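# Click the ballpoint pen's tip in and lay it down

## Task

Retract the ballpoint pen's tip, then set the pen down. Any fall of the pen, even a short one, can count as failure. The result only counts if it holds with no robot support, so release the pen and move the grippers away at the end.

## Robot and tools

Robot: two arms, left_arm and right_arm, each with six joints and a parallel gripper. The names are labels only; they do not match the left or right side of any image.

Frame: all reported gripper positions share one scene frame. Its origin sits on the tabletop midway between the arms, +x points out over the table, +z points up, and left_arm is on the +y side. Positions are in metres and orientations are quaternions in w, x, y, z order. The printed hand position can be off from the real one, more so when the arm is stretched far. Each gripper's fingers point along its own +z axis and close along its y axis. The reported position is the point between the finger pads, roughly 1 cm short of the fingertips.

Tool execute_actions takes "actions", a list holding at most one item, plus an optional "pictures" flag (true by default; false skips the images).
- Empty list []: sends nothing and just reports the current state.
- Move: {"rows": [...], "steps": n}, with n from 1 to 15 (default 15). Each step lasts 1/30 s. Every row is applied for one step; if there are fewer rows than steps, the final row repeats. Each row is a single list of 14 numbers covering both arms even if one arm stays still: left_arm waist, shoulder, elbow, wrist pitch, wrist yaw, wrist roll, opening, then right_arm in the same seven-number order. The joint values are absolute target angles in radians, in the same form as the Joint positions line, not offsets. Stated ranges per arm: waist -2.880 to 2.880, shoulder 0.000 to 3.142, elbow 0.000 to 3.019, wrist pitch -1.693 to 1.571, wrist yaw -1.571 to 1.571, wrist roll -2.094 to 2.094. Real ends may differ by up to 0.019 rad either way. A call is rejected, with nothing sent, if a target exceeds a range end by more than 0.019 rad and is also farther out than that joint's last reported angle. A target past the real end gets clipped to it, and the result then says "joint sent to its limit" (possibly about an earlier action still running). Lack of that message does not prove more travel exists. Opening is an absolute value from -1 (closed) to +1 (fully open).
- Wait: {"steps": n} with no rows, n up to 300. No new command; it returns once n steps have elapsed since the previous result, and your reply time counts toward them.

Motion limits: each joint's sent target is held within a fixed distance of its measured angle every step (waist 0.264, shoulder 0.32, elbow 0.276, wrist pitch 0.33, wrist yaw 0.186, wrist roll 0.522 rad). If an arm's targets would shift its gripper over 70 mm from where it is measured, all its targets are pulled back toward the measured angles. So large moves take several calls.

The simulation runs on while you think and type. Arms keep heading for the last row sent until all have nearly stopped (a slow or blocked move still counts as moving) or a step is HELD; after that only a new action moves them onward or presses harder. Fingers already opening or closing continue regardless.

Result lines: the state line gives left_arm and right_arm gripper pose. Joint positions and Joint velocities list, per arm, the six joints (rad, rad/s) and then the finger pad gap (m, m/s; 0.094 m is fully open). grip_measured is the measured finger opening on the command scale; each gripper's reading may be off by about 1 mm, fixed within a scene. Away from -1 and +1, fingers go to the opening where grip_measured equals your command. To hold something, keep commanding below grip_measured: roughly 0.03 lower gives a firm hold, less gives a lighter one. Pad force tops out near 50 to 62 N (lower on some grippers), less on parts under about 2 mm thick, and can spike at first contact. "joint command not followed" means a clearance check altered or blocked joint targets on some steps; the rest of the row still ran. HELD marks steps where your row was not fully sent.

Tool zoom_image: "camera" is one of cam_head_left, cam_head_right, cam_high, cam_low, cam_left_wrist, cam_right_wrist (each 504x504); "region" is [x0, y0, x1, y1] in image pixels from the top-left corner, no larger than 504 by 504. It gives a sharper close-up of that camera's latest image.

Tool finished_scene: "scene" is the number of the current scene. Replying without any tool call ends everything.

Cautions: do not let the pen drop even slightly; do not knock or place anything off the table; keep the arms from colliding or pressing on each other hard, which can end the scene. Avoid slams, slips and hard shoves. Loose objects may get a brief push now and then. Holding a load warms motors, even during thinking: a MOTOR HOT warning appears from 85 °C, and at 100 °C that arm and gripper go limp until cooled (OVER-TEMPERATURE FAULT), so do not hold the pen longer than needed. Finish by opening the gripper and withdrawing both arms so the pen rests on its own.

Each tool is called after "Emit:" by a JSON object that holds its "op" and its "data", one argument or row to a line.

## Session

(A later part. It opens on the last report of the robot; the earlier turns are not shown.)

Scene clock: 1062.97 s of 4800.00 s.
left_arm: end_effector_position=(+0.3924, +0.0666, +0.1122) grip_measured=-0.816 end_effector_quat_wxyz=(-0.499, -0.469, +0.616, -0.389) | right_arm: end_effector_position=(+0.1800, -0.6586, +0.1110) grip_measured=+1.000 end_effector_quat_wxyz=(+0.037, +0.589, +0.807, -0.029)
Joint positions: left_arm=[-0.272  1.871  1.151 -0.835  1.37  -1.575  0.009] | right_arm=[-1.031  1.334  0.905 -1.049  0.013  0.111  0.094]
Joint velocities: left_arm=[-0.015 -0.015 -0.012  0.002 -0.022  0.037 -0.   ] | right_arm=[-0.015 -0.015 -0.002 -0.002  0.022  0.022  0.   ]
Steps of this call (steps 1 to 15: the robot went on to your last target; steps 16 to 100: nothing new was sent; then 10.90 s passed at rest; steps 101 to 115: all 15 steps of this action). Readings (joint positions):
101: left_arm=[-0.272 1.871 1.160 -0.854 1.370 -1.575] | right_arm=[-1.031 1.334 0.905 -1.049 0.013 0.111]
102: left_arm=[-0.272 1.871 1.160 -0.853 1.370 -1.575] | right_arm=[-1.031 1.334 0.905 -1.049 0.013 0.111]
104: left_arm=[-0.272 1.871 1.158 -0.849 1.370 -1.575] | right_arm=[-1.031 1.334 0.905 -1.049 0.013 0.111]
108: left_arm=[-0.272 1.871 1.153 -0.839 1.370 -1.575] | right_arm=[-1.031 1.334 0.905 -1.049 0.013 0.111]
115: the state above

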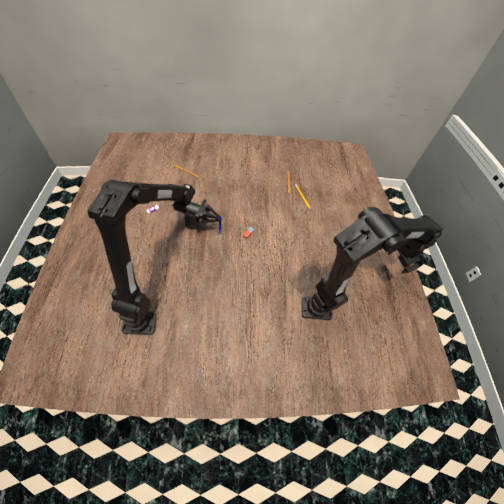

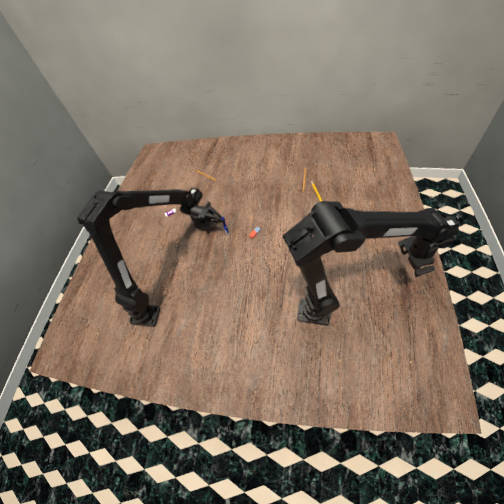

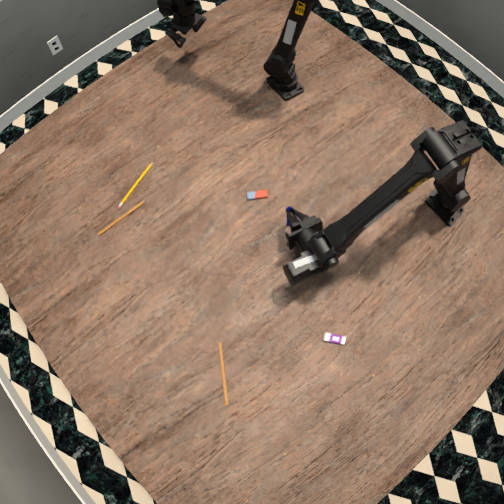

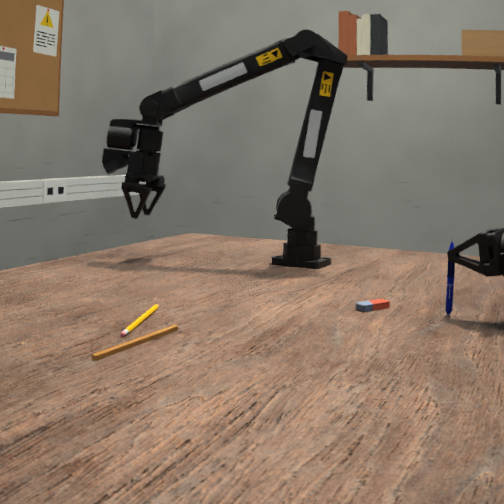

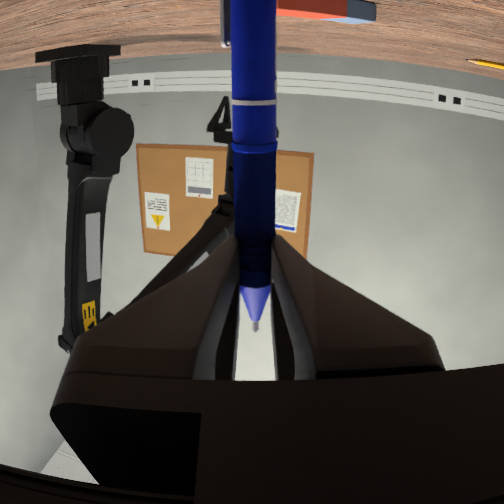

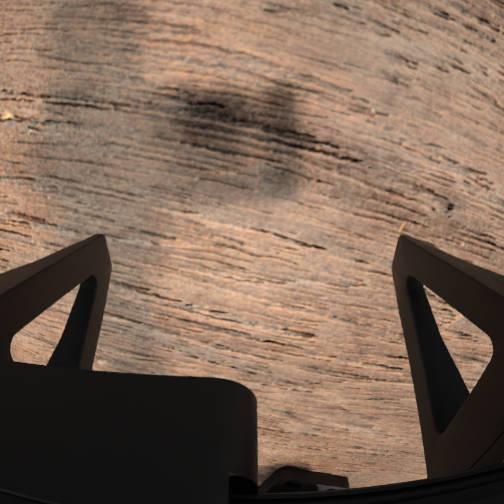

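Emit:
{"op": "execute_actions", "data": {
  "actions": [
    {"rows": [[-0.263,1.895,1.1365,-0.820,1.3595,-1.579,-0.85,-1.031,1.334,0.905,-1.049,0.013,0.111,1.0],[-0.263,1.895,1.135,-0.818,1.359,-1.579,-0.85,-1.031,1.334,0.905,-1.049,0.013,0.111,1.0],[-0.263,1.895,1.1335,-0.816,1.3585,-1.579,-0.85,-1.031,1.334,0.905,-1.049,0.013,0.111,1.0],[-0.263,1.895,1.132,-0.814,1.358,-1.579,-0.85,-1.031,1.334,0.905,-1.049,0.013,0.111,1.0],[-0.263,1.895,1.1305,-0.812,1.3575,-1.579,-0.85,-1.031,1.334,0.905,-1.049,0.013,0.111,1.0],[-0.263,1.895,1.129,-0.810,1.357,-1.579,-0.85,-1.031,1.334,0.905,-1.049,0.013,0.111,1.0]], "steps": 15}
  ]
}}

Emit:
{"op": "zoom_image", "data": {
  "camera": "cam_low",
  "region": [404, 230, 504, 340]
}}

Scene clock: 1072.70 s of 4800.00 s.
left_arm: end_effector_position=(+0.3906, +0.0671, +0.1096) grip_measured=-0.816 end_effector_quat_wxyz=(-0.498, -0.468, +0.617, -0.390) | right_arm: end_effector_position=(+0.1800, -0.6586, +0.1110) grip_measured=+1.000 end_effector_quat_wxyz=(+0.037, +0.589, +0.807, -0.029)
Joint positions: left_arm=[-0.272  1.871  1.142 -0.822  1.37  -1.575  0.009] | right_arm=[-1.031  1.334  0.905 -1.049  0.013  0.111  0.094]
Joint velocities: left_arm=[ 0.005 -0.005 -0.017 -0.007  0.007 -0.022 -0.001] | right_arm=[-0.024 -0.034  0.007 -0.007  0.022 -0.007  0.   ]
Steps of this call (steps 1 to 15: the robot went on to your last target; steps 16 to 100: nothing new was sent; then 5.90 s passed at rest; steps 101 to 115: all 15 steps of this action). Readings (joint positions):
101: left_arm=[-0.272 1.871 1.151 -0.835 1.370 -1.575] | right_arm=[-1.031 1.334 0.905 -1.049 0.013 0.111]
102: left_arm=[-0.272 1.871 1.151 -0.834 1.370 -1.575] | right_arm=[-1.031 1.334 0.905 -1.049 0.013 0.111]
104: left_arm=[-0.272 1.871 1.149 -0.830 1.370 -1.575] | right_arm=[-1.031 1.334 0.905 -1.049 0.013 0.111]
108: left_arm=[-0.272 1.871 1.143 -0.823 1.370 -1.575] | right_arm=[-1.031 1.334 0.905 -1.049 0.013 0.111]
115: the state above

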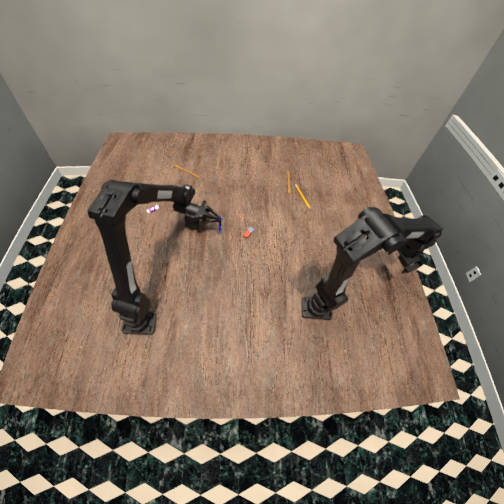

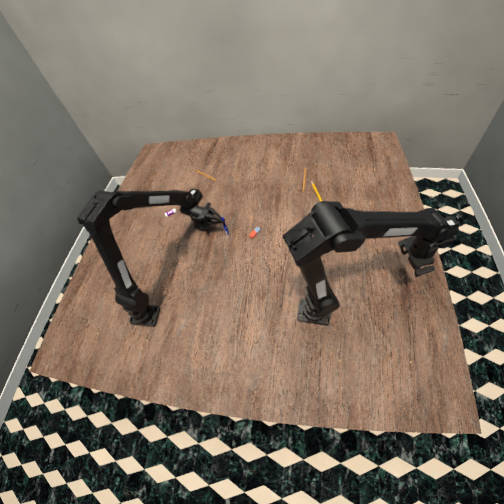

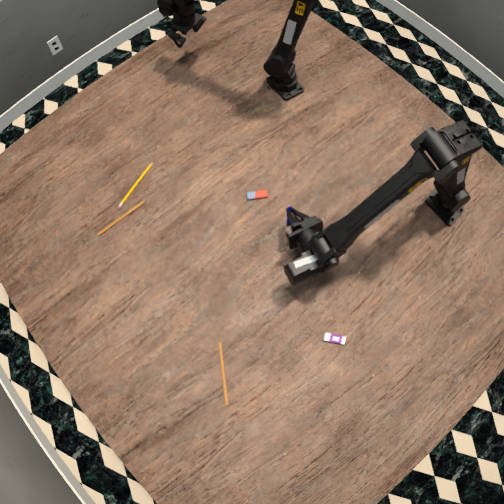

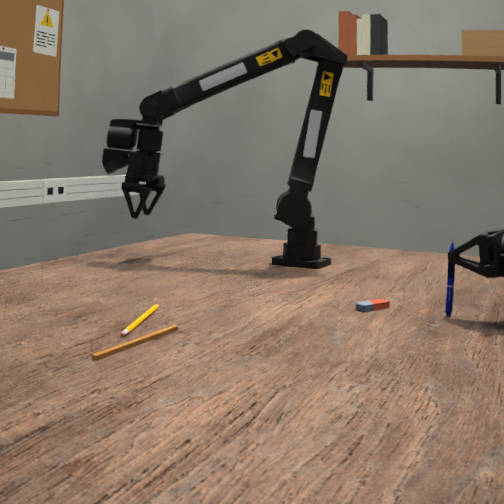

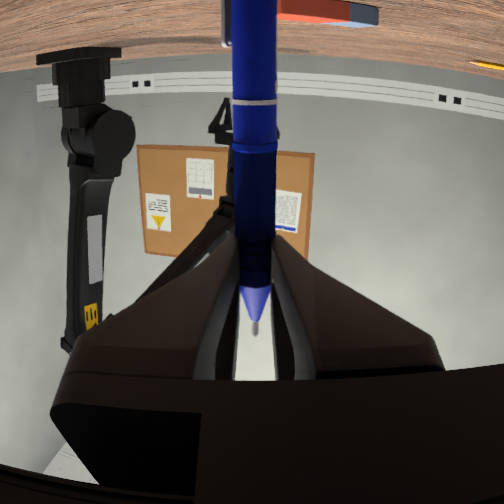

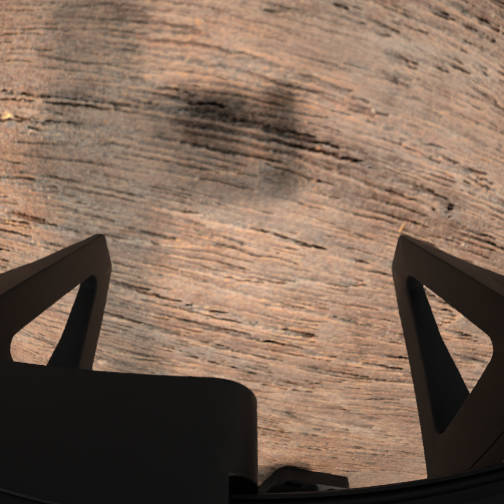

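Region (404, 230, 504, 340) of cam_low's 504x504 image, scaled by 4.582, with more detail than that image has; it fills the left 458 columns of this view, and the rest is white.

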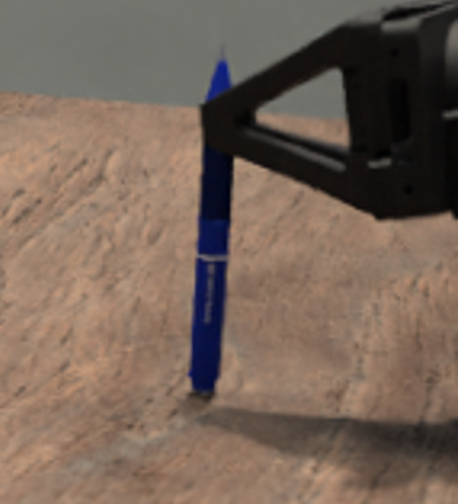

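Emit:
{"op": "execute_actions", "data": {
  "actions": [
    {"rows": [[-0.263,1.895,1.128,-0.809,1.357,-1.579,-0.85,-1.031,1.334,0.905,-1.049,0.013,0.111,1.0],[-0.263,1.895,1.127,-0.808,1.357,-1.579,-0.85,-1.031,1.334,0.905,-1.049,0.013,0.111,1.0],[-0.263,1.895,1.126,-0.807,1.357,-1.579,-0.85,-1.031,1.334,0.905,-1.049,0.013,0.111,1.0],[-0.263,1.895,1.125,-0.806,1.357,-1.579,-0.85,-1.031,1.334,0.905,-1.049,0.013,0.111,1.0]], "steps": 10}
  ],
  "pictures": false
}}

Emit:
{"op": "execute_actions", "data": {
  "actions": [
    {"rows": [[-0.263,1.895,1.135,-0.815,1.360,-1.579,-0.85,-1.031,1.334,0.905,-1.049,0.013,0.111,1.0],[-0.263,1.895,1.145,-0.824,1.363,-1.579,-0.85,-1.031,1.334,0.905,-1.049,0.013,0.111,1.0],[-0.263,1.895,1.153,-0.832,1.365,-1.579,-0.85,-1.031,1.334,0.905,-1.049,0.013,0.111,1.0],[-0.263,1.895,1.160,-0.836,1.366,-1.579,-0.85,-1.031,1.334,0.905,-1.049,0.013,0.111,1.0],[-0.263,1.895,1.165,-0.840,1.366,-1.579,-0.85,-1.031,1.334,0.905,-1.049,0.013,0.111,1.0],[-0.263,1.895,1.170,-0.845,1.366,-1.579,-0.85,-1.031,1.334,0.905,-1.049,0.013,0.111,1.0],[-0.263,1.895,1.175,-0.852,1.366,-1.579,-0.85,-1.031,1.334,0.905,-1.049,0.013,0.111,1.0],[-0.263,1.895,1.180,-0.860,1.366,-1.579,-0.85,-1.031,1.334,0.905,-1.049,0.013,0.111,1.0],[-0.263,1.895,1.185,-0.868,1.366,-1.579,-0.85,-1.031,1.334,0.905,-1.049,0.013,0.111,1.0],[-0.263,1.895,1.190,-0.876,1.366,-1.579,-0.85,-1.031,1.334,0.905,-1.049,0.013,0.111,1.0],[-0.263,1.895,1.195,-0.884,1.366,-1.579,-0.85,-1.031,1.334,0.905,-1.049,0.013,0.111,1.0],[-0.263,1.895,1.200,-0.890,1.366,-1.579,-0.85,-1.031,1.334,0.905,-1.049,0.013,0.111,1.0],[-0.263,1.895,1.205,-0.895,1.366,-1.579,-0.85,-1.031,1.334,0.905,-1.049,0.013,0.111,1.0],[-0.263,1.895,1.210,-0.900,1.366,-1.579,-0.85,-1.031,1.334,0.905,-1.049,0.013,0.111,1.0],[-0.263,1.895,1.215,-0.905,1.366,-1.579,-0.85,-1.031,1.334,0.905,-1.049,0.013,0.111,1.0]], "steps": 15}
  ],
  "pictures": false
}}

Emit:
{"op": "execute_actions", "data": {
  "actions": [
    {"steps": 10}
  ]
}}

Scene clock: 1091.37 s of 4800.00 s.
left_arm: end_effector_position=(+0.3903, +0.0672, +0.1089) grip_measured=-0.816 end_effector_quat_wxyz=(-0.497, -0.468, +0.617, -0.391) | right_arm: end_effector_position=(+0.1800, -0.6586, +0.1110) grip_measured=+1.000 end_effector_quat_wxyz=(+0.037, +0.589, +0.807, -0.029)
Joint positions: left_arm=[-0.272  1.871  1.14  -0.818  1.37  -1.575  0.009] | right_arm=[-1.031  1.334  0.905 -1.049  0.013  0.111  0.094]
Joint velocities: left_arm=[-0.005 -0.005 -0.002 -0.007 -0.037 -0.037 -0.   ] | right_arm=[-0.005 -0.005  0.002 -0.017  0.007 -0.007  0.   ]
Steps of this call (steps 1 to 15: the robot went on to your last target; steps 16 to 100: nothing new was sent; then 15.00 s passed at rest; steps 101 to 110: all 10 steps of this action). Readings (joint positions):
101: left_arm=[-0.272 1.871 1.142 -0.822 1.370 -1.575] | right_arm=[-1.031 1.334 0.905 -1.049 0.013 0.111]
102: left_arm=[-0.272 1.871 1.142 -0.822 1.370 -1.575] | right_arm=[-1.031 1.334 0.905 -1.049 0.013 0.111]
104: left_arm=[-0.272 1.871 1.141 -0.821 1.370 -1.575] | right_arm=[-1.031 1.334 0.905 -1.049 0.013 0.111]
108: left_arm=[-0.272 1.871 1.140 -0.818 1.370 -1.575] | right_arm=[-1.031 1.334 0.905 -1.049 0.013 0.111]
110: the state above

Scene clock: 1091.87 s of 4800.00 s.
left_arm: end_effector_position=(+0.3936, +0.0662, +0.1176) grip_measured=-0.816 end_effector_quat_wxyz=(-0.506, -0.476, +0.610, -0.380) | right_arm: end_effector_position=(+0.1800, -0.6586, +0.1110) grip_measured=+1.000 end_effector_quat_wxyz=(+0.037, +0.589, +0.807, -0.029)
Joint positions: left_arm=[-0.272  1.871  1.169 -0.883  1.372 -1.575  0.009] | right_arm=[-1.031  1.334  0.905 -1.049  0.013  0.111  0.094]
Joint velocities: left_arm=[-0.005 -0.015  0.129 -0.168 -0.081 -0.007  0.002] | right_arm=[-0.015 -0.015 -0.002  0.007 -0.051  0.037  0.   ]
Steps of this call (steps 1 to 15: all 15 steps of this action). Readings (joint positions):
1: left_arm=[-0.272 1.871 1.140 -0.818 1.370 -1.575] | right_arm=[-1.031 1.334 0.905 -1.049 0.013 0.111]
2: left_arm=[-0.272 1.871 1.140 -0.818 1.370 -1.575] | right_arm=[-1.031 1.334 0.905 -1.049 0.013 0.111]
4: left_arm=[-0.272 1.871 1.140 -0.818 1.371 -1.575] | right_arm=[-1.031 1.334 0.905 -1.049 0.013 0.111]
8: left_arm=[-0.272 1.871 1.144 -0.833 1.372 -1.575] | right_arm=[-1.031 1.334 0.905 -1.049 0.013 0.111]
15: the state above

Scene clock: 1092.20 s of 4800.00 s.
left_arm: end_effector_position=(+0.3967, +0.0654, +0.1209) grip_measured=-0.816 end_effector_quat_wxyz=(-0.505, -0.476, +0.611, -0.381) | right_arm: end_effector_position=(+0.1800, -0.6586, +0.1110) grip_measured=+1.000 end_effector_quat_wxyz=(+0.037, +0.589, +0.807, -0.029)
Joint positions: left_arm=[-0.272  1.871  1.181 -0.892  1.371 -1.575  0.009] | right_arm=[-1.031  1.334  0.905 -1.049  0.013  0.111  0.094]
Joint velocities: left_arm=[-0.005  0.005 -0.007 -0.012  0.007  0.066  0.   ] | right_arm=[-0.005 -0.005 -0.012 -0.017  0.007  0.022  0.   ]
Steps of this call (steps 1 to 10: the robot went on to your last target). Readings (joint positions):
1: left_arm=[-0.272 1.871 1.173 -0.887 1.372 -1.575] | right_arm=[-1.031 1.334 0.905 -1.049 0.013 0.111]
2: left_arm=[-0.272 1.871 1.177 -0.889 1.371 -1.575] | right_arm=[-1.031 1.334 0.905 -1.049 0.013 0.111]
4: left_arm=[-0.272 1.871 1.181 -0.891 1.371 -1.575] | right_arm=[-1.031 1.334 0.905 -1.049 0.013 0.111]
8: left_arm=[-0.272 1.871 1.181 -0.892 1.371 -1.575] | right_arm=[-1.031 1.334 0.905 -1.049 0.013 0.111]
10: the state above

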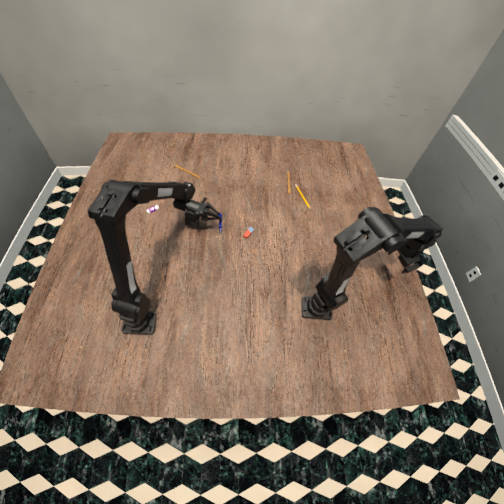

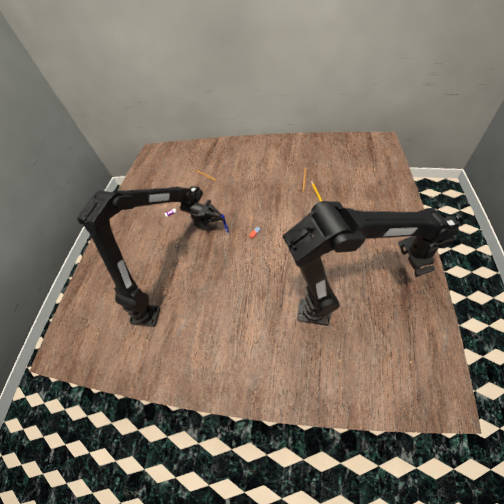

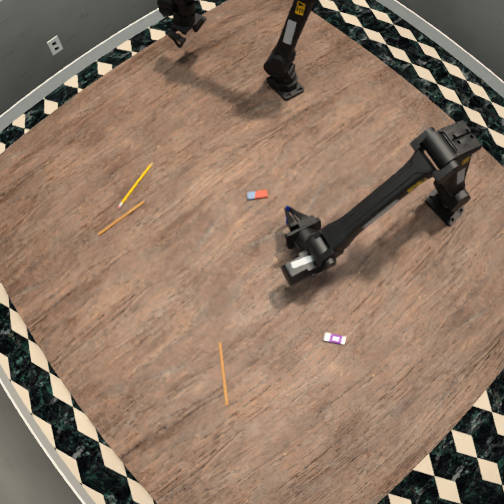

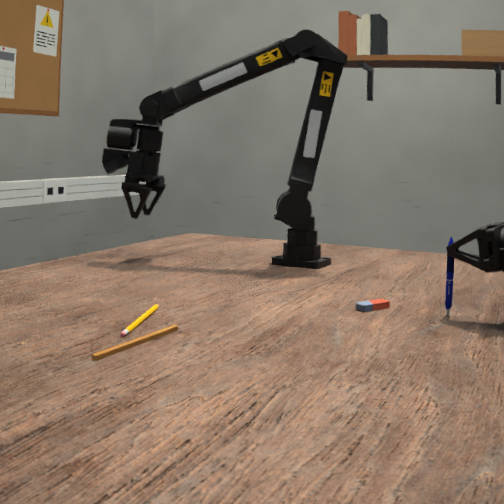

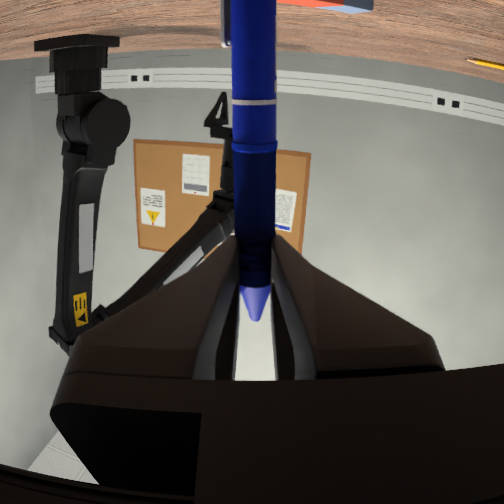

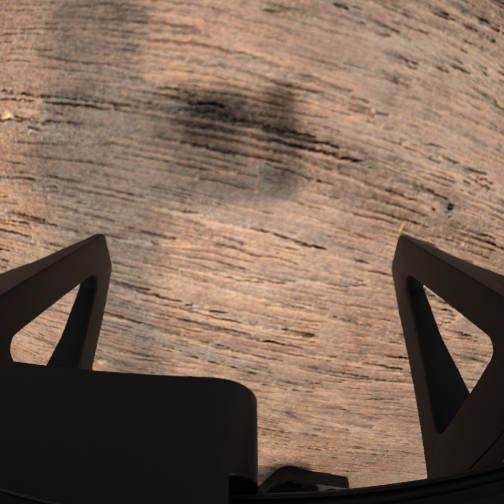

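Emit:
{"op": "execute_actions", "data": {
  "actions": [
    {"rows": [[-0.263,1.895,1.219,-0.905,1.366,-1.579,-0.85,-1.031,1.334,0.905,-1.049,0.013,0.111,1.0],[-0.263,1.895,1.226,-0.911,1.366,-1.579,-0.85,-1.031,1.334,0.905,-1.049,0.013,0.111,1.0],[-0.263,1.895,1.236,-0.921,1.366,-1.579,-0.85,-1.031,1.334,0.905,-1.049,0.013,0.111,1.0],[-0.263,1.895,1.248,-0.933,1.366,-1.579,-0.85,-1.031,1.334,0.905,-1.049,0.013,0.111,1.0],[-0.263,1.895,1.261,-0.946,1.366,-1.579,-0.85,-1.031,1.334,0.905,-1.049,0.013,0.111,1.0],[-0.263,1.895,1.274,-0.959,1.366,-1.579,-0.85,-1.031,1.334,0.905,-1.049,0.013,0.111,1.0],[-0.263,1.895,1.288,-0.973,1.366,-1.579,-0.85,-1.031,1.334,0.905,-1.049,0.013,0.111,1.0],[-0.263,1.895,1.302,-0.987,1.366,-1.579,-0.85,-1.031,1.334,0.905,-1.049,0.013,0.111,1.0],[-0.263,1.895,1.316,-1.001,1.366,-1.579,-0.85,-1.031,1.334,0.905,-1.049,0.013,0.111,1.0],[-0.263,1.895,1.330,-1.015,1.366,-1.579,-0.85,-1.031,1.334,0.905,-1.049,0.013,0.111,1.0],[-0.263,1.895,1.344,-1.029,1.366,-1.579,-0.85,-1.031,1.334,0.905,-1.049,0.013,0.111,1.0],[-0.266,1.895,1.358,-1.043,1.366,-1.579,-0.85,-1.031,1.334,0.905,-1.049,0.013,0.111,1.0],[-0.270,1.895,1.372,-1.057,1.366,-1.579,-0.85,-1.031,1.334,0.905,-1.049,0.013,0.111,1.0],[-0.275,1.895,1.386,-1.071,1.366,-1.579,-0.85,-1.031,1.334,0.905,-1.049,0.013,0.111,1.0],[-0.280,1.895,1.400,-1.085,1.366,-1.579,-0.85,-1.031,1.334,0.905,-1.049,0.013,0.111,1.0]], "steps": 15}
  ],
  "pictures": false
}}

Emit:
{"op": "execute_actions", "data": {
  "actions": [
    {"rows": [[-0.285,1.895,1.414,-1.096,1.360,-1.579,-0.85,-1.031,1.334,0.905,-1.049,0.013,0.111,1.0],[-0.290,1.895,1.428,-1.110,1.350,-1.579,-0.85,-1.031,1.334,0.905,-1.049,0.013,0.111,1.0],[-0.295,1.895,1.442,-1.124,1.335,-1.579,-0.85,-1.031,1.334,0.905,-1.049,0.013,0.111,1.0],[-0.300,1.895,1.456,-1.138,1.315,-1.579,-0.85,-1.031,1.334,0.905,-1.049,0.013,0.111,1.0],[-0.305,1.895,1.470,-1.152,1.290,-1.579,-0.85,-1.031,1.334,0.905,-1.049,0.013,0.111,1.0],[-0.310,1.895,1.484,-1.166,1.260,-1.579,-0.85,-1.031,1.334,0.905,-1.049,0.013,0.111,1.0],[-0.315,1.895,1.497,-1.179,1.230,-1.579,-0.85,-1.031,1.334,0.905,-1.049,0.013,0.111,1.0],[-0.320,1.895,1.510,-1.192,1.195,-1.579,-0.85,-1.031,1.334,0.905,-1.049,0.013,0.111,1.0],[-0.325,1.895,1.522,-1.204,1.160,-1.579,-0.85,-1.031,1.334,0.905,-1.049,0.013,0.111,1.0],[-0.330,1.895,1.533,-1.215,1.125,-1.579,-0.85,-1.031,1.334,0.905,-1.049,0.013,0.111,1.0],[-0.335,1.895,1.543,-1.225,1.090,-1.579,-0.85,-1.031,1.334,0.905,-1.049,0.013,0.111,1.0],[-0.340,1.895,1.552,-1.234,1.055,-1.579,-0.85,-1.031,1.334,0.905,-1.049,0.013,0.111,1.0],[-0.345,1.895,1.559,-1.241,1.020,-1.579,-0.85,-1.031,1.334,0.905,-1.049,0.013,0.111,1.0],[-0.350,1.895,1.564,-1.246,0.985,-1.579,-0.85,-1.031,1.334,0.905,-1.049,0.013,0.111,1.0],[-0.355,1.895,1.568,-1.250,0.950,-1.579,-0.85,-1.031,1.334,0.905,-1.049,0.013,0.111,1.0]], "steps": 15}
  ],
  "pictures": false
}}

Emit:
{"op": "execute_actions", "data": {
  "actions": [
    {"rows": [[-0.358,1.895,1.568,-1.250,0.91,-1.579,-0.85,-1.031,1.334,0.905,-1.049,0.013,0.111,1.0],[-0.360,1.895,1.568,-1.250,0.87,-1.579,-0.85,-1.031,1.334,0.905,-1.049,0.013,0.111,1.0],[-0.360,1.895,1.568,-1.250,0.83,-1.579,-0.85,-1.031,1.334,0.905,-1.049,0.013,0.111,1.0],[-0.360,1.895,1.568,-1.250,0.79,-1.579,-0.85,-1.031,1.334,0.905,-1.049,0.013,0.111,1.0],[-0.360,1.895,1.568,-1.250,0.75,-1.579,-0.85,-1.031,1.334,0.905,-1.049,0.013,0.111,1.0],[-0.360,1.895,1.568,-1.250,0.71,-1.579,-0.85,-1.031,1.334,0.905,-1.049,0.013,0.111,1.0],[-0.360,1.895,1.568,-1.250,0.67,-1.579,-0.85,-1.031,1.334,0.905,-1.049,0.013,0.111,1.0],[-0.360,1.895,1.568,-1.250,0.63,-1.579,-0.85,-1.031,1.334,0.905,-1.049,0.013,0.111,1.0],[-0.360,1.895,1.568,-1.250,0.59,-1.579,-0.85,-1.031,1.334,0.905,-1.049,0.013,0.111,1.0],[-0.360,1.895,1.568,-1.250,0.55,-1.579,-0.85,-1.031,1.334,0.905,-1.049,0.013,0.111,1.0],[-0.360,1.895,1.568,-1.250,0.51,-1.579,-0.85,-1.031,1.334,0.905,-1.049,0.013,0.111,1.0],[-0.360,1.895,1.568,-1.250,0.47,-1.579,-0.85,-1.031,1.334,0.905,-1.049,0.013,0.111,1.0],[-0.360,1.895,1.568,-1.250,0.43,-1.579,-0.85,-1.031,1.334,0.905,-1.049,0.013,0.111,1.0],[-0.360,1.895,1.568,-1.250,0.39,-1.579,-0.85,-1.031,1.334,0.905,-1.049,0.013,0.111,1.0],[-0.360,1.895,1.568,-1.250,0.35,-1.579,-0.85,-1.031,1.334,0.905,-1.049,0.013,0.111,1.0]], "steps": 15}
  ],
  "pictures": false
}}

Emit:
{"op": "execute_actions", "data": {
  "actions": [
    {"rows": [[-0.360,1.895,1.568,-1.250,0.31,-1.579,-0.85,-1.031,1.334,0.905,-1.049,0.013,0.111,1.0],[-0.360,1.895,1.568,-1.250,0.27,-1.579,-0.85,-1.031,1.334,0.905,-1.049,0.013,0.111,1.0],[-0.360,1.895,1.568,-1.250,0.23,-1.579,-0.85,-1.031,1.334,0.905,-1.049,0.013,0.111,1.0],[-0.360,1.895,1.568,-1.250,0.19,-1.579,-0.85,-1.031,1.334,0.905,-1.049,0.013,0.111,1.0],[-0.360,1.895,1.568,-1.250,0.15,-1.579,-0.85,-1.031,1.334,0.905,-1.049,0.013,0.111,1.0],[-0.360,1.895,1.568,-1.250,0.11,-1.579,-0.85,-1.031,1.334,0.905,-1.049,0.013,0.111,1.0],[-0.360,1.895,1.568,-1.250,0.07,-1.579,-0.85,-1.031,1.334,0.905,-1.049,0.013,0.111,1.0],[-0.360,1.895,1.568,-1.250,0.03,-1.579,-0.85,-1.031,1.334,0.905,-1.049,0.013,0.111,1.0],[-0.360,1.895,1.568,-1.250,-0.01,-1.579,-0.85,-1.031,1.334,0.905,-1.049,0.013,0.111,1.0],[-0.360,1.895,1.568,-1.250,-0.05,-1.579,-0.85,-1.031,1.334,0.905,-1.049,0.013,0.111,1.0],[-0.360,1.895,1.568,-1.250,-0.09,-1.579,-0.85,-1.031,1.334,0.905,-1.049,0.013,0.111,1.0],[-0.360,1.895,1.568,-1.250,-0.125,-1.579,-0.85,-1.031,1.334,0.905,-1.049,0.013,0.111,1.0],[-0.360,1.895,1.568,-1.250,-0.155,-1.579,-0.85,-1.031,1.334,0.905,-1.049,0.013,0.111,1.0],[-0.360,1.895,1.568,-1.250,-0.18,-1.579,-0.85,-1.031,1.334,0.905,-1.049,0.013,0.111,1.0],[-0.360,1.895,1.568,-1.250,-0.20,-1.579,-0.85,-1.031,1.334,0.905,-1.049,0.013,0.111,1.0]], "steps": 15}
  ]
}}

Scene clock: 1212.70 s of 4800.00 s.
left_arm: end_effector_position=(+0.4309, +0.0564, +0.1704) grip_measured=-0.816 end_effector_quat_wxyz=(-0.504, -0.474, +0.612, -0.383) | right_arm: end_effector_position=(+0.1800, -0.6586, +0.1110) grip_measured=+1.000 end_effector_quat_wxyz=(+0.037, +0.589, +0.807, -0.029)
Joint positions: left_arm=[-0.272  1.871  1.34  -1.045  1.37  -1.575  0.009] | right_arm=[-1.031  1.334  0.905 -1.049  0.013  0.111  0.094]
Joint velocities: left_arm=[-0.005 -0.005  0.393 -0.408 -0.066 -0.007  0.001] | right_arm=[-0.015 -0.005 -0.007 -0.002 -0.022 -0.022  0.   ]
Steps of this call (steps 1 to 30: the robot went on to your last target; steps 31 to 120: nothing new was sent; then 116.00 s passed at rest; steps 121 to 135: all 15 steps of this action). Readings (joint positions):
121: left_arm=[-0.272 1.871 1.181 -0.892 1.371 -1.575] | right_arm=[-1.031 1.334 0.905 -1.049 0.013 0.111]
122: left_arm=[-0.272 1.871 1.182 -0.894 1.371 -1.575] | right_arm=[-1.031 1.334 0.905 -1.049 0.013 0.111]
124: left_arm=[-0.272 1.871 1.189 -0.905 1.370 -1.575] | right_arm=[-1.031 1.334 0.905 -1.049 0.013 0.111]
128: left_arm=[-0.272 1.871 1.232 -0.951 1.370 -1.575] | right_arm=[-1.031 1.334 0.905 -1.049 0.013 0.111]
135: the state above

Scene clock: 1213.20 s of 4800.00 s.
left_arm: end_effector_position=(+0.4465, +0.0422, +0.1716) grip_measured=-0.816 end_effector_quat_wxyz=(-0.385, -0.517, +0.714, -0.273) | right_arm: end_effector_position=(+0.1800, -0.6586, +0.1110) grip_measured=+1.000 end_effector_quat_wxyz=(+0.037, +0.589, +0.807, -0.029)
Joint positions: left_arm=[-0.335  1.871  1.52  -1.225  0.984 -1.575  0.009] | right_arm=[-1.031  1.334  0.905 -1.049  0.013  0.111  0.094]
Joint velocities: left_arm=[-0.21  -0.015  0.198 -0.178 -0.872  0.037 -0.001] | right_arm=[-0.024 -0.005  0.007 -0.002 -0.066 -0.051  0.   ]
Steps of this call (steps 1 to 15: all 15 steps of this action). Readings (joint positions):
1: left_arm=[-0.272 1.871 1.353 -1.058 1.367 -1.575] | right_arm=[-1.031 1.334 0.905 -1.049 0.013 0.111]
2: left_arm=[-0.272 1.871 1.366 -1.071 1.361 -1.575] | right_arm=[-1.031 1.334 0.905 -1.049 0.013 0.111]
4: left_arm=[-0.274 1.871 1.393 -1.098 1.333 -1.575] | right_arm=[-1.031 1.334 0.905 -1.049 0.013 0.111]
8: left_arm=[-0.290 1.871 1.447 -1.153 1.226 -1.575] | right_arm=[-1.031 1.334 0.905 -1.049 0.013 0.111]
15: the state above

Scene clock: 1213.70 s of 4800.00 s.
left_arm: end_effector_position=(+0.4663, +0.1052, +0.1111) grip_measured=-0.816 end_effector_quat_wxyz=(-0.160, -0.566, +0.801, -0.107) | right_arm: end_effector_position=(+0.1800, -0.6586, +0.1110) grip_measured=+1.000 end_effector_quat_wxyz=(+0.037, +0.589, +0.807, -0.029)
Joint positions: left_arm=[-0.357  1.871  1.529 -1.237  0.387 -1.575  0.009] | right_arm=[-1.031  1.334  0.905 -1.049  0.013  0.111  0.094]
Joint velocities: left_arm=[-0.024 -0.034  0.007  0.002 -0.886 -0.022 -0.   ] | right_arm=[-0.005  0.005 -0.002  0.002 -0.081  0.007  0.   ]
Steps of this call (steps 1 to 15: all 15 steps of this action). Readings (joint positions):
1: left_arm=[-0.341 1.871 1.525 -1.230 0.946 -1.575] | right_arm=[-1.031 1.334 0.905 -1.049 0.013 0.111]
2: left_arm=[-0.346 1.871 1.528 -1.232 0.907 -1.575] | right_arm=[-1.031 1.334 0.905 -1.049 0.013 0.111]
4: left_arm=[-0.354 1.871 1.529 -1.235 0.828 -1.575] | right_arm=[-1.031 1.334 0.905 -1.049 0.013 0.111]
8: left_arm=[-0.357 1.871 1.529 -1.237 0.667 -1.575] | right_arm=[-1.031 1.334 0.905 -1.049 0.013 0.111]
15: the state above

Scene clock: 1214.20 s of 4800.00 s.
left_arm: end_effector_position=(+0.4985, +0.1947, +0.1010) grip_measured=-0.816 end_effector_quat_wxyz=(+0.070, -0.574, +0.814, +0.054) | right_arm: end_effector_position=(+0.1800, -0.6586, +0.1110) grip_measured=+1.000 end_effector_quat_wxyz=(+0.037, +0.589, +0.807, -0.029)
Joint positions: left_arm=[-0.357  1.871  1.529 -1.237 -0.177 -1.575  0.009] | right_arm=[-1.031  1.334  0.905 -1.049  0.013  0.111  0.094]
Joint velocities: left_arm=[ 0.015 -0.024 -0.007 -0.017 -0.52   0.037  0.   ] | right_arm=[-0.005  0.005  0.002 -0.017  0.007  0.037  0.   ]
Steps of this call (steps 1 to 15: all 15 steps of this action). Readings (joint positions):
1: left_arm=[-0.357 1.871 1.529 -1.237 0.347 -1.575] | right_arm=[-1.031 1.334 0.905 -1.049 0.013 0.111]
2: left_arm=[-0.357 1.871 1.529 -1.237 0.307 -1.575] | right_arm=[-1.031 1.334 0.905 -1.049 0.013 0.111]
4: left_arm=[-0.357 1.871 1.529 -1.237 0.227 -1.575] | right_arm=[-1.031 1.334 0.905 -1.049 0.013 0.111]
8: left_arm=[-0.357 1.871 1.529 -1.237 0.067 -1.575] | right_arm=[-1.031 1.334 0.905 -1.049 0.013 0.111]
15: the state above

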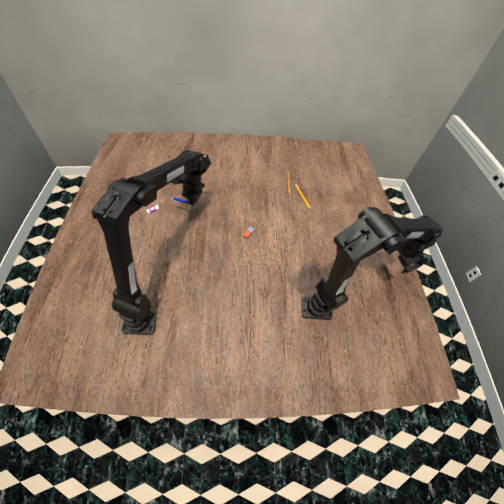

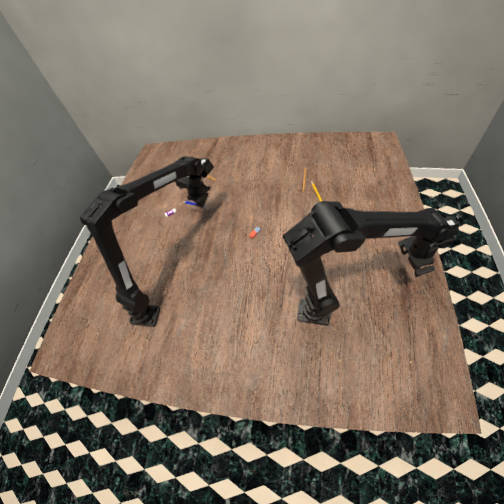

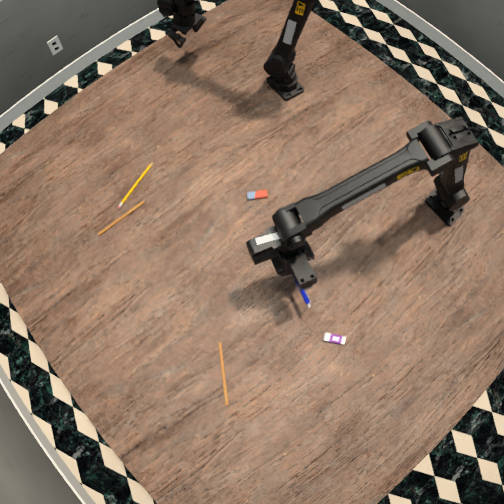

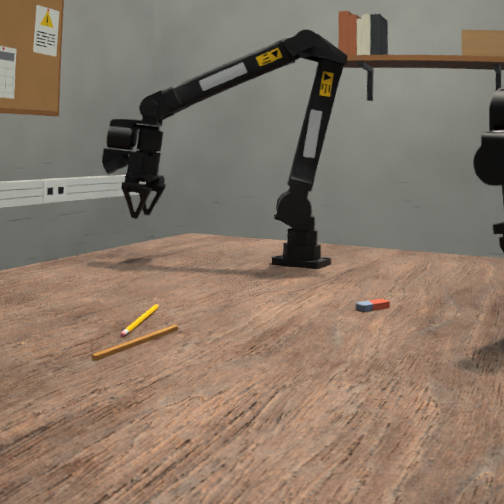

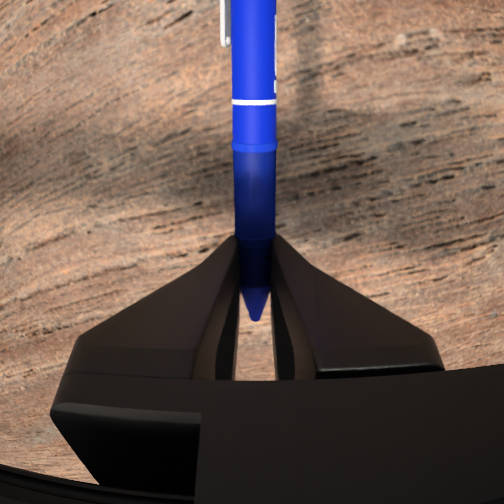

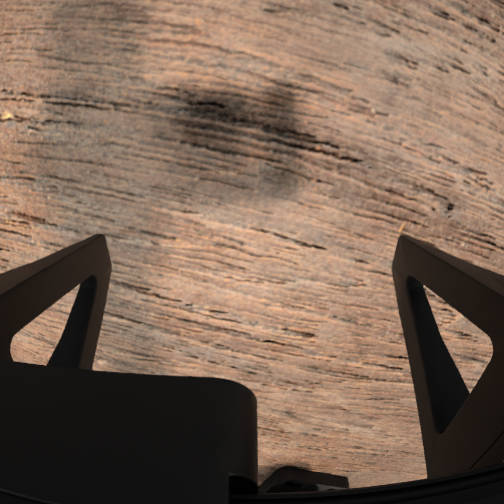

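Emit:
{"op": "execute_actions", "data": {
  "actions": [
    {"rows": [[-0.360,1.895,1.545,-1.240,-0.206,-1.579,-0.85,-1.031,1.334,0.905,-1.049,0.013,0.111,1.0],[-0.360,1.895,1.528,-1.228,-0.210,-1.579,-0.85,-1.031,1.334,0.905,-1.049,0.013,0.111,1.0],[-0.360,1.895,1.520,-1.218,-0.212,-1.579,-0.85,-1.031,1.334,0.905,-1.049,0.013,0.111,1.0],[-0.360,1.895,1.510,-1.206,-0.212,-1.579,-0.85,-1.031,1.334,0.905,-1.049,0.013,0.111,1.0],[-0.360,1.895,1.498,-1.193,-0.212,-1.579,-0.85,-1.031,1.334,0.905,-1.049,0.013,0.111,1.0],[-0.360,1.895,1.484,-1.178,-0.212,-1.579,-0.85,-1.031,1.334,0.905,-1.049,0.013,0.111,1.0],[-0.360,1.895,1.469,-1.162,-0.212,-1.579,-0.85,-1.031,1.334,0.905,-1.049,0.013,0.111,1.0],[-0.360,1.895,1.454,-1.146,-0.212,-1.579,-0.85,-1.031,1.334,0.905,-1.049,0.013,0.111,1.0],[-0.360,1.895,1.439,-1.130,-0.212,-1.579,-0.85,-1.031,1.334,0.905,-1.049,0.013,0.111,1.0],[-0.360,1.895,1.424,-1.115,-0.212,-1.579,-0.85,-1.031,1.334,0.905,-1.049,0.013,0.111,1.0],[-0.360,1.895,1.409,-1.100,-0.212,-1.579,-0.85,-1.031,1.334,0.905,-1.049,0.013,0.111,1.0],[-0.360,1.895,1.395,-1.086,-0.212,-1.579,-0.85,-1.031,1.334,0.905,-1.049,0.013,0.111,1.0],[-0.360,1.895,1.382,-1.073,-0.212,-1.579,-0.85,-1.031,1.334,0.905,-1.049,0.013,0.111,1.0],[-0.360,1.895,1.370,-1.061,-0.212,-1.579,-0.85,-1.031,1.334,0.905,-1.049,0.013,0.111,1.0],[-0.360,1.895,1.360,-1.051,-0.212,-1.579,-0.85,-1.031,1.334,0.905,-1.049,0.013,0.111,1.0]], "steps": 15}
  ],
  "pictures": false
}}

Emit:
{"op": "execute_actions", "data": {
  "actions": [
    {"rows": [[-0.360,1.895,1.351,-1.042,-0.212,-1.579,-0.85,-1.031,1.334,0.905,-1.049,0.013,0.111,1.0],[-0.360,1.895,1.344,-1.035,-0.212,-1.579,-0.85,-1.031,1.334,0.905,-1.049,0.013,0.111,1.0],[-0.360,1.895,1.338,-1.029,-0.212,-1.579,-0.85,-1.031,1.334,0.905,-1.049,0.013,0.111,1.0],[-0.360,1.895,1.334,-1.025,-0.212,-1.579,-0.85,-1.031,1.334,0.905,-1.049,0.013,0.111,1.0],[-0.360,1.895,1.331,-1.022,-0.212,-1.579,-0.85,-1.031,1.334,0.905,-1.049,0.013,0.111,1.0],[-0.360,1.895,1.330,-1.021,-0.212,-1.579,-0.85,-1.031,1.334,0.905,-1.049,0.013,0.111,1.0]], "steps": 15}
  ]
}}

Scene clock: 1235.70 s of 4800.00 s.
left_arm: end_effector_position=(+0.4792, +0.2071, +0.0505) grip_measured=-0.816 end_effector_quat_wxyz=(+0.083, -0.573, +0.813, +0.062) | right_arm: end_effector_position=(+0.1800, -0.6586, +0.1110) grip_measured=+1.000 end_effector_quat_wxyz=(+0.037, +0.589, +0.807, -0.029)
Joint positions: left_arm=[-0.357  1.871  1.382 -1.088 -0.208 -1.575  0.009] | right_arm=[-1.031  1.334  0.905 -1.049  0.013  0.111  0.094]
Joint velocities: left_arm=[ 0.005 -0.024 -0.359  0.325 -0.037  0.022  0.001] | right_arm=[-0.005 -0.005 -0.012 -0.027 -0.022  0.051  0.   ]
Steps of this call (steps 1 to 30: the robot went on to your last target; steps 31 to 120: nothing new was sent; then 17.00 s passed at rest; steps 121 to 135: all 15 steps of this action). Readings (joint positions):
121: left_arm=[-0.357 1.871 1.529 -1.237 -0.198 -1.575] | right_arm=[-1.031 1.334 0.905 -1.049 0.013 0.111]
122: left_arm=[-0.357 1.871 1.529 -1.237 -0.202 -1.575] | right_arm=[-1.031 1.334 0.905 -1.049 0.013 0.111]
124: left_arm=[-0.357 1.871 1.527 -1.232 -0.207 -1.575] | right_arm=[-1.031 1.334 0.905 -1.049 0.013 0.111]
128: left_arm=[-0.357 1.871 1.492 -1.184 -0.208 -1.575] | right_arm=[-1.031 1.334 0.905 -1.049 0.013 0.111]
135: the state above

Scene clock: 1236.20 s of 4800.00 s.
left_arm: end_effector_position=(+0.4722, +0.2097, +0.0346) grip_measured=-0.816 end_effector_quat_wxyz=(+0.085, -0.573, +0.813, +0.060) | right_arm: end_effector_position=(+0.1800, -0.6586, +0.1110) grip_measured=+1.000 end_effector_quat_wxyz=(+0.037, +0.589, +0.807, -0.029)
Joint positions: left_arm=[-0.357  1.871  1.334 -1.034 -0.208 -1.575  0.009] | right_arm=[-1.031  1.334  0.905 -1.049  0.013  0.111  0.094]
Joint velocities: left_arm=[ 0.005 -0.024 -0.022  0.007 -0.051  0.022 -0.002] | right_arm=[ 0.005 -0.005 -0.007  0.002  0.022 -0.081  0.   ]
Steps of this call (steps 1 to 15: all 15 steps of this action). Readings (joint positions):
1: left_arm=[-0.357 1.871 1.370 -1.077 -0.208 -1.575] | right_arm=[-1.031 1.334 0.905 -1.049 0.013 0.111]
2: left_arm=[-0.357 1.871 1.360 -1.068 -0.208 -1.575] | right_arm=[-1.031 1.334 0.905 -1.049 0.013 0.111]
4: left_arm=[-0.357 1.871 1.345 -1.052 -0.208 -1.575] | right_arm=[-1.031 1.334 0.905 -1.049 0.013 0.111]
8: left_arm=[-0.357 1.871 1.334 -1.038 -0.208 -1.575] | right_arm=[-1.031 1.334 0.905 -1.049 0.013 0.111]
15: the state above

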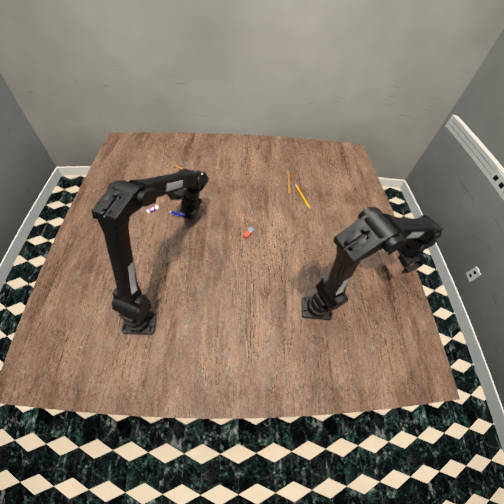

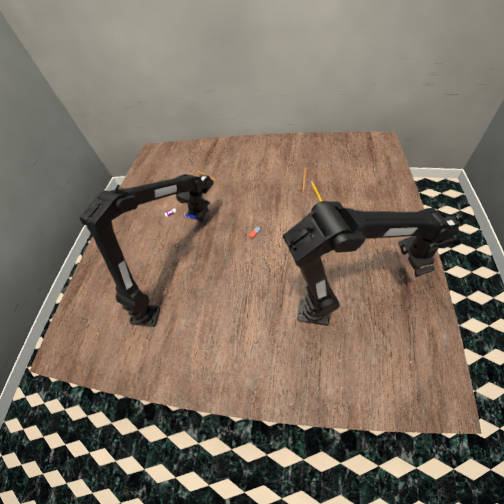

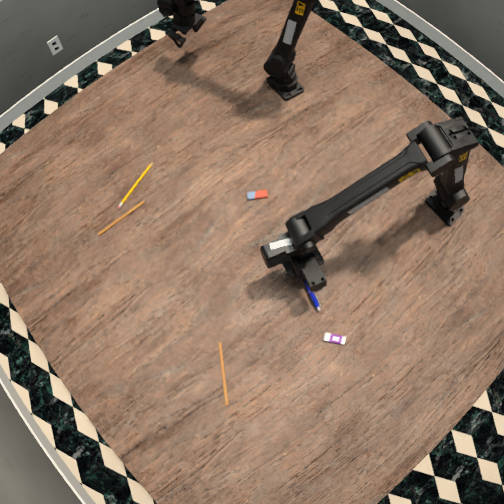

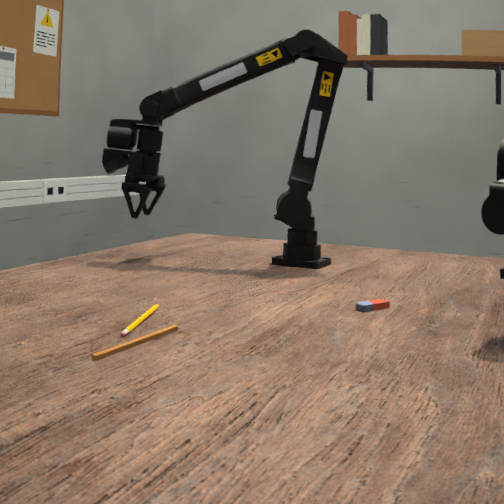

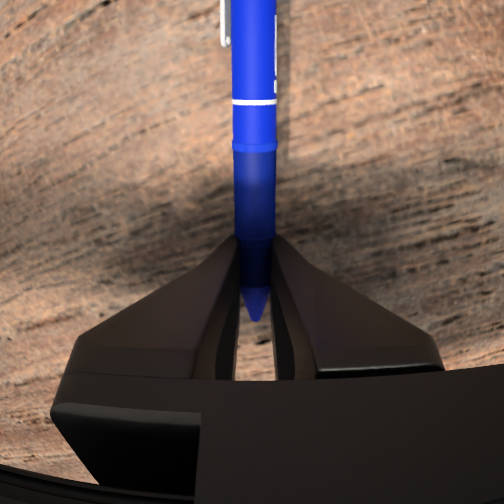

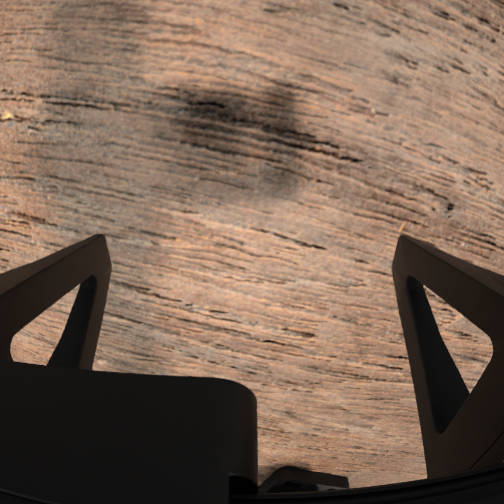

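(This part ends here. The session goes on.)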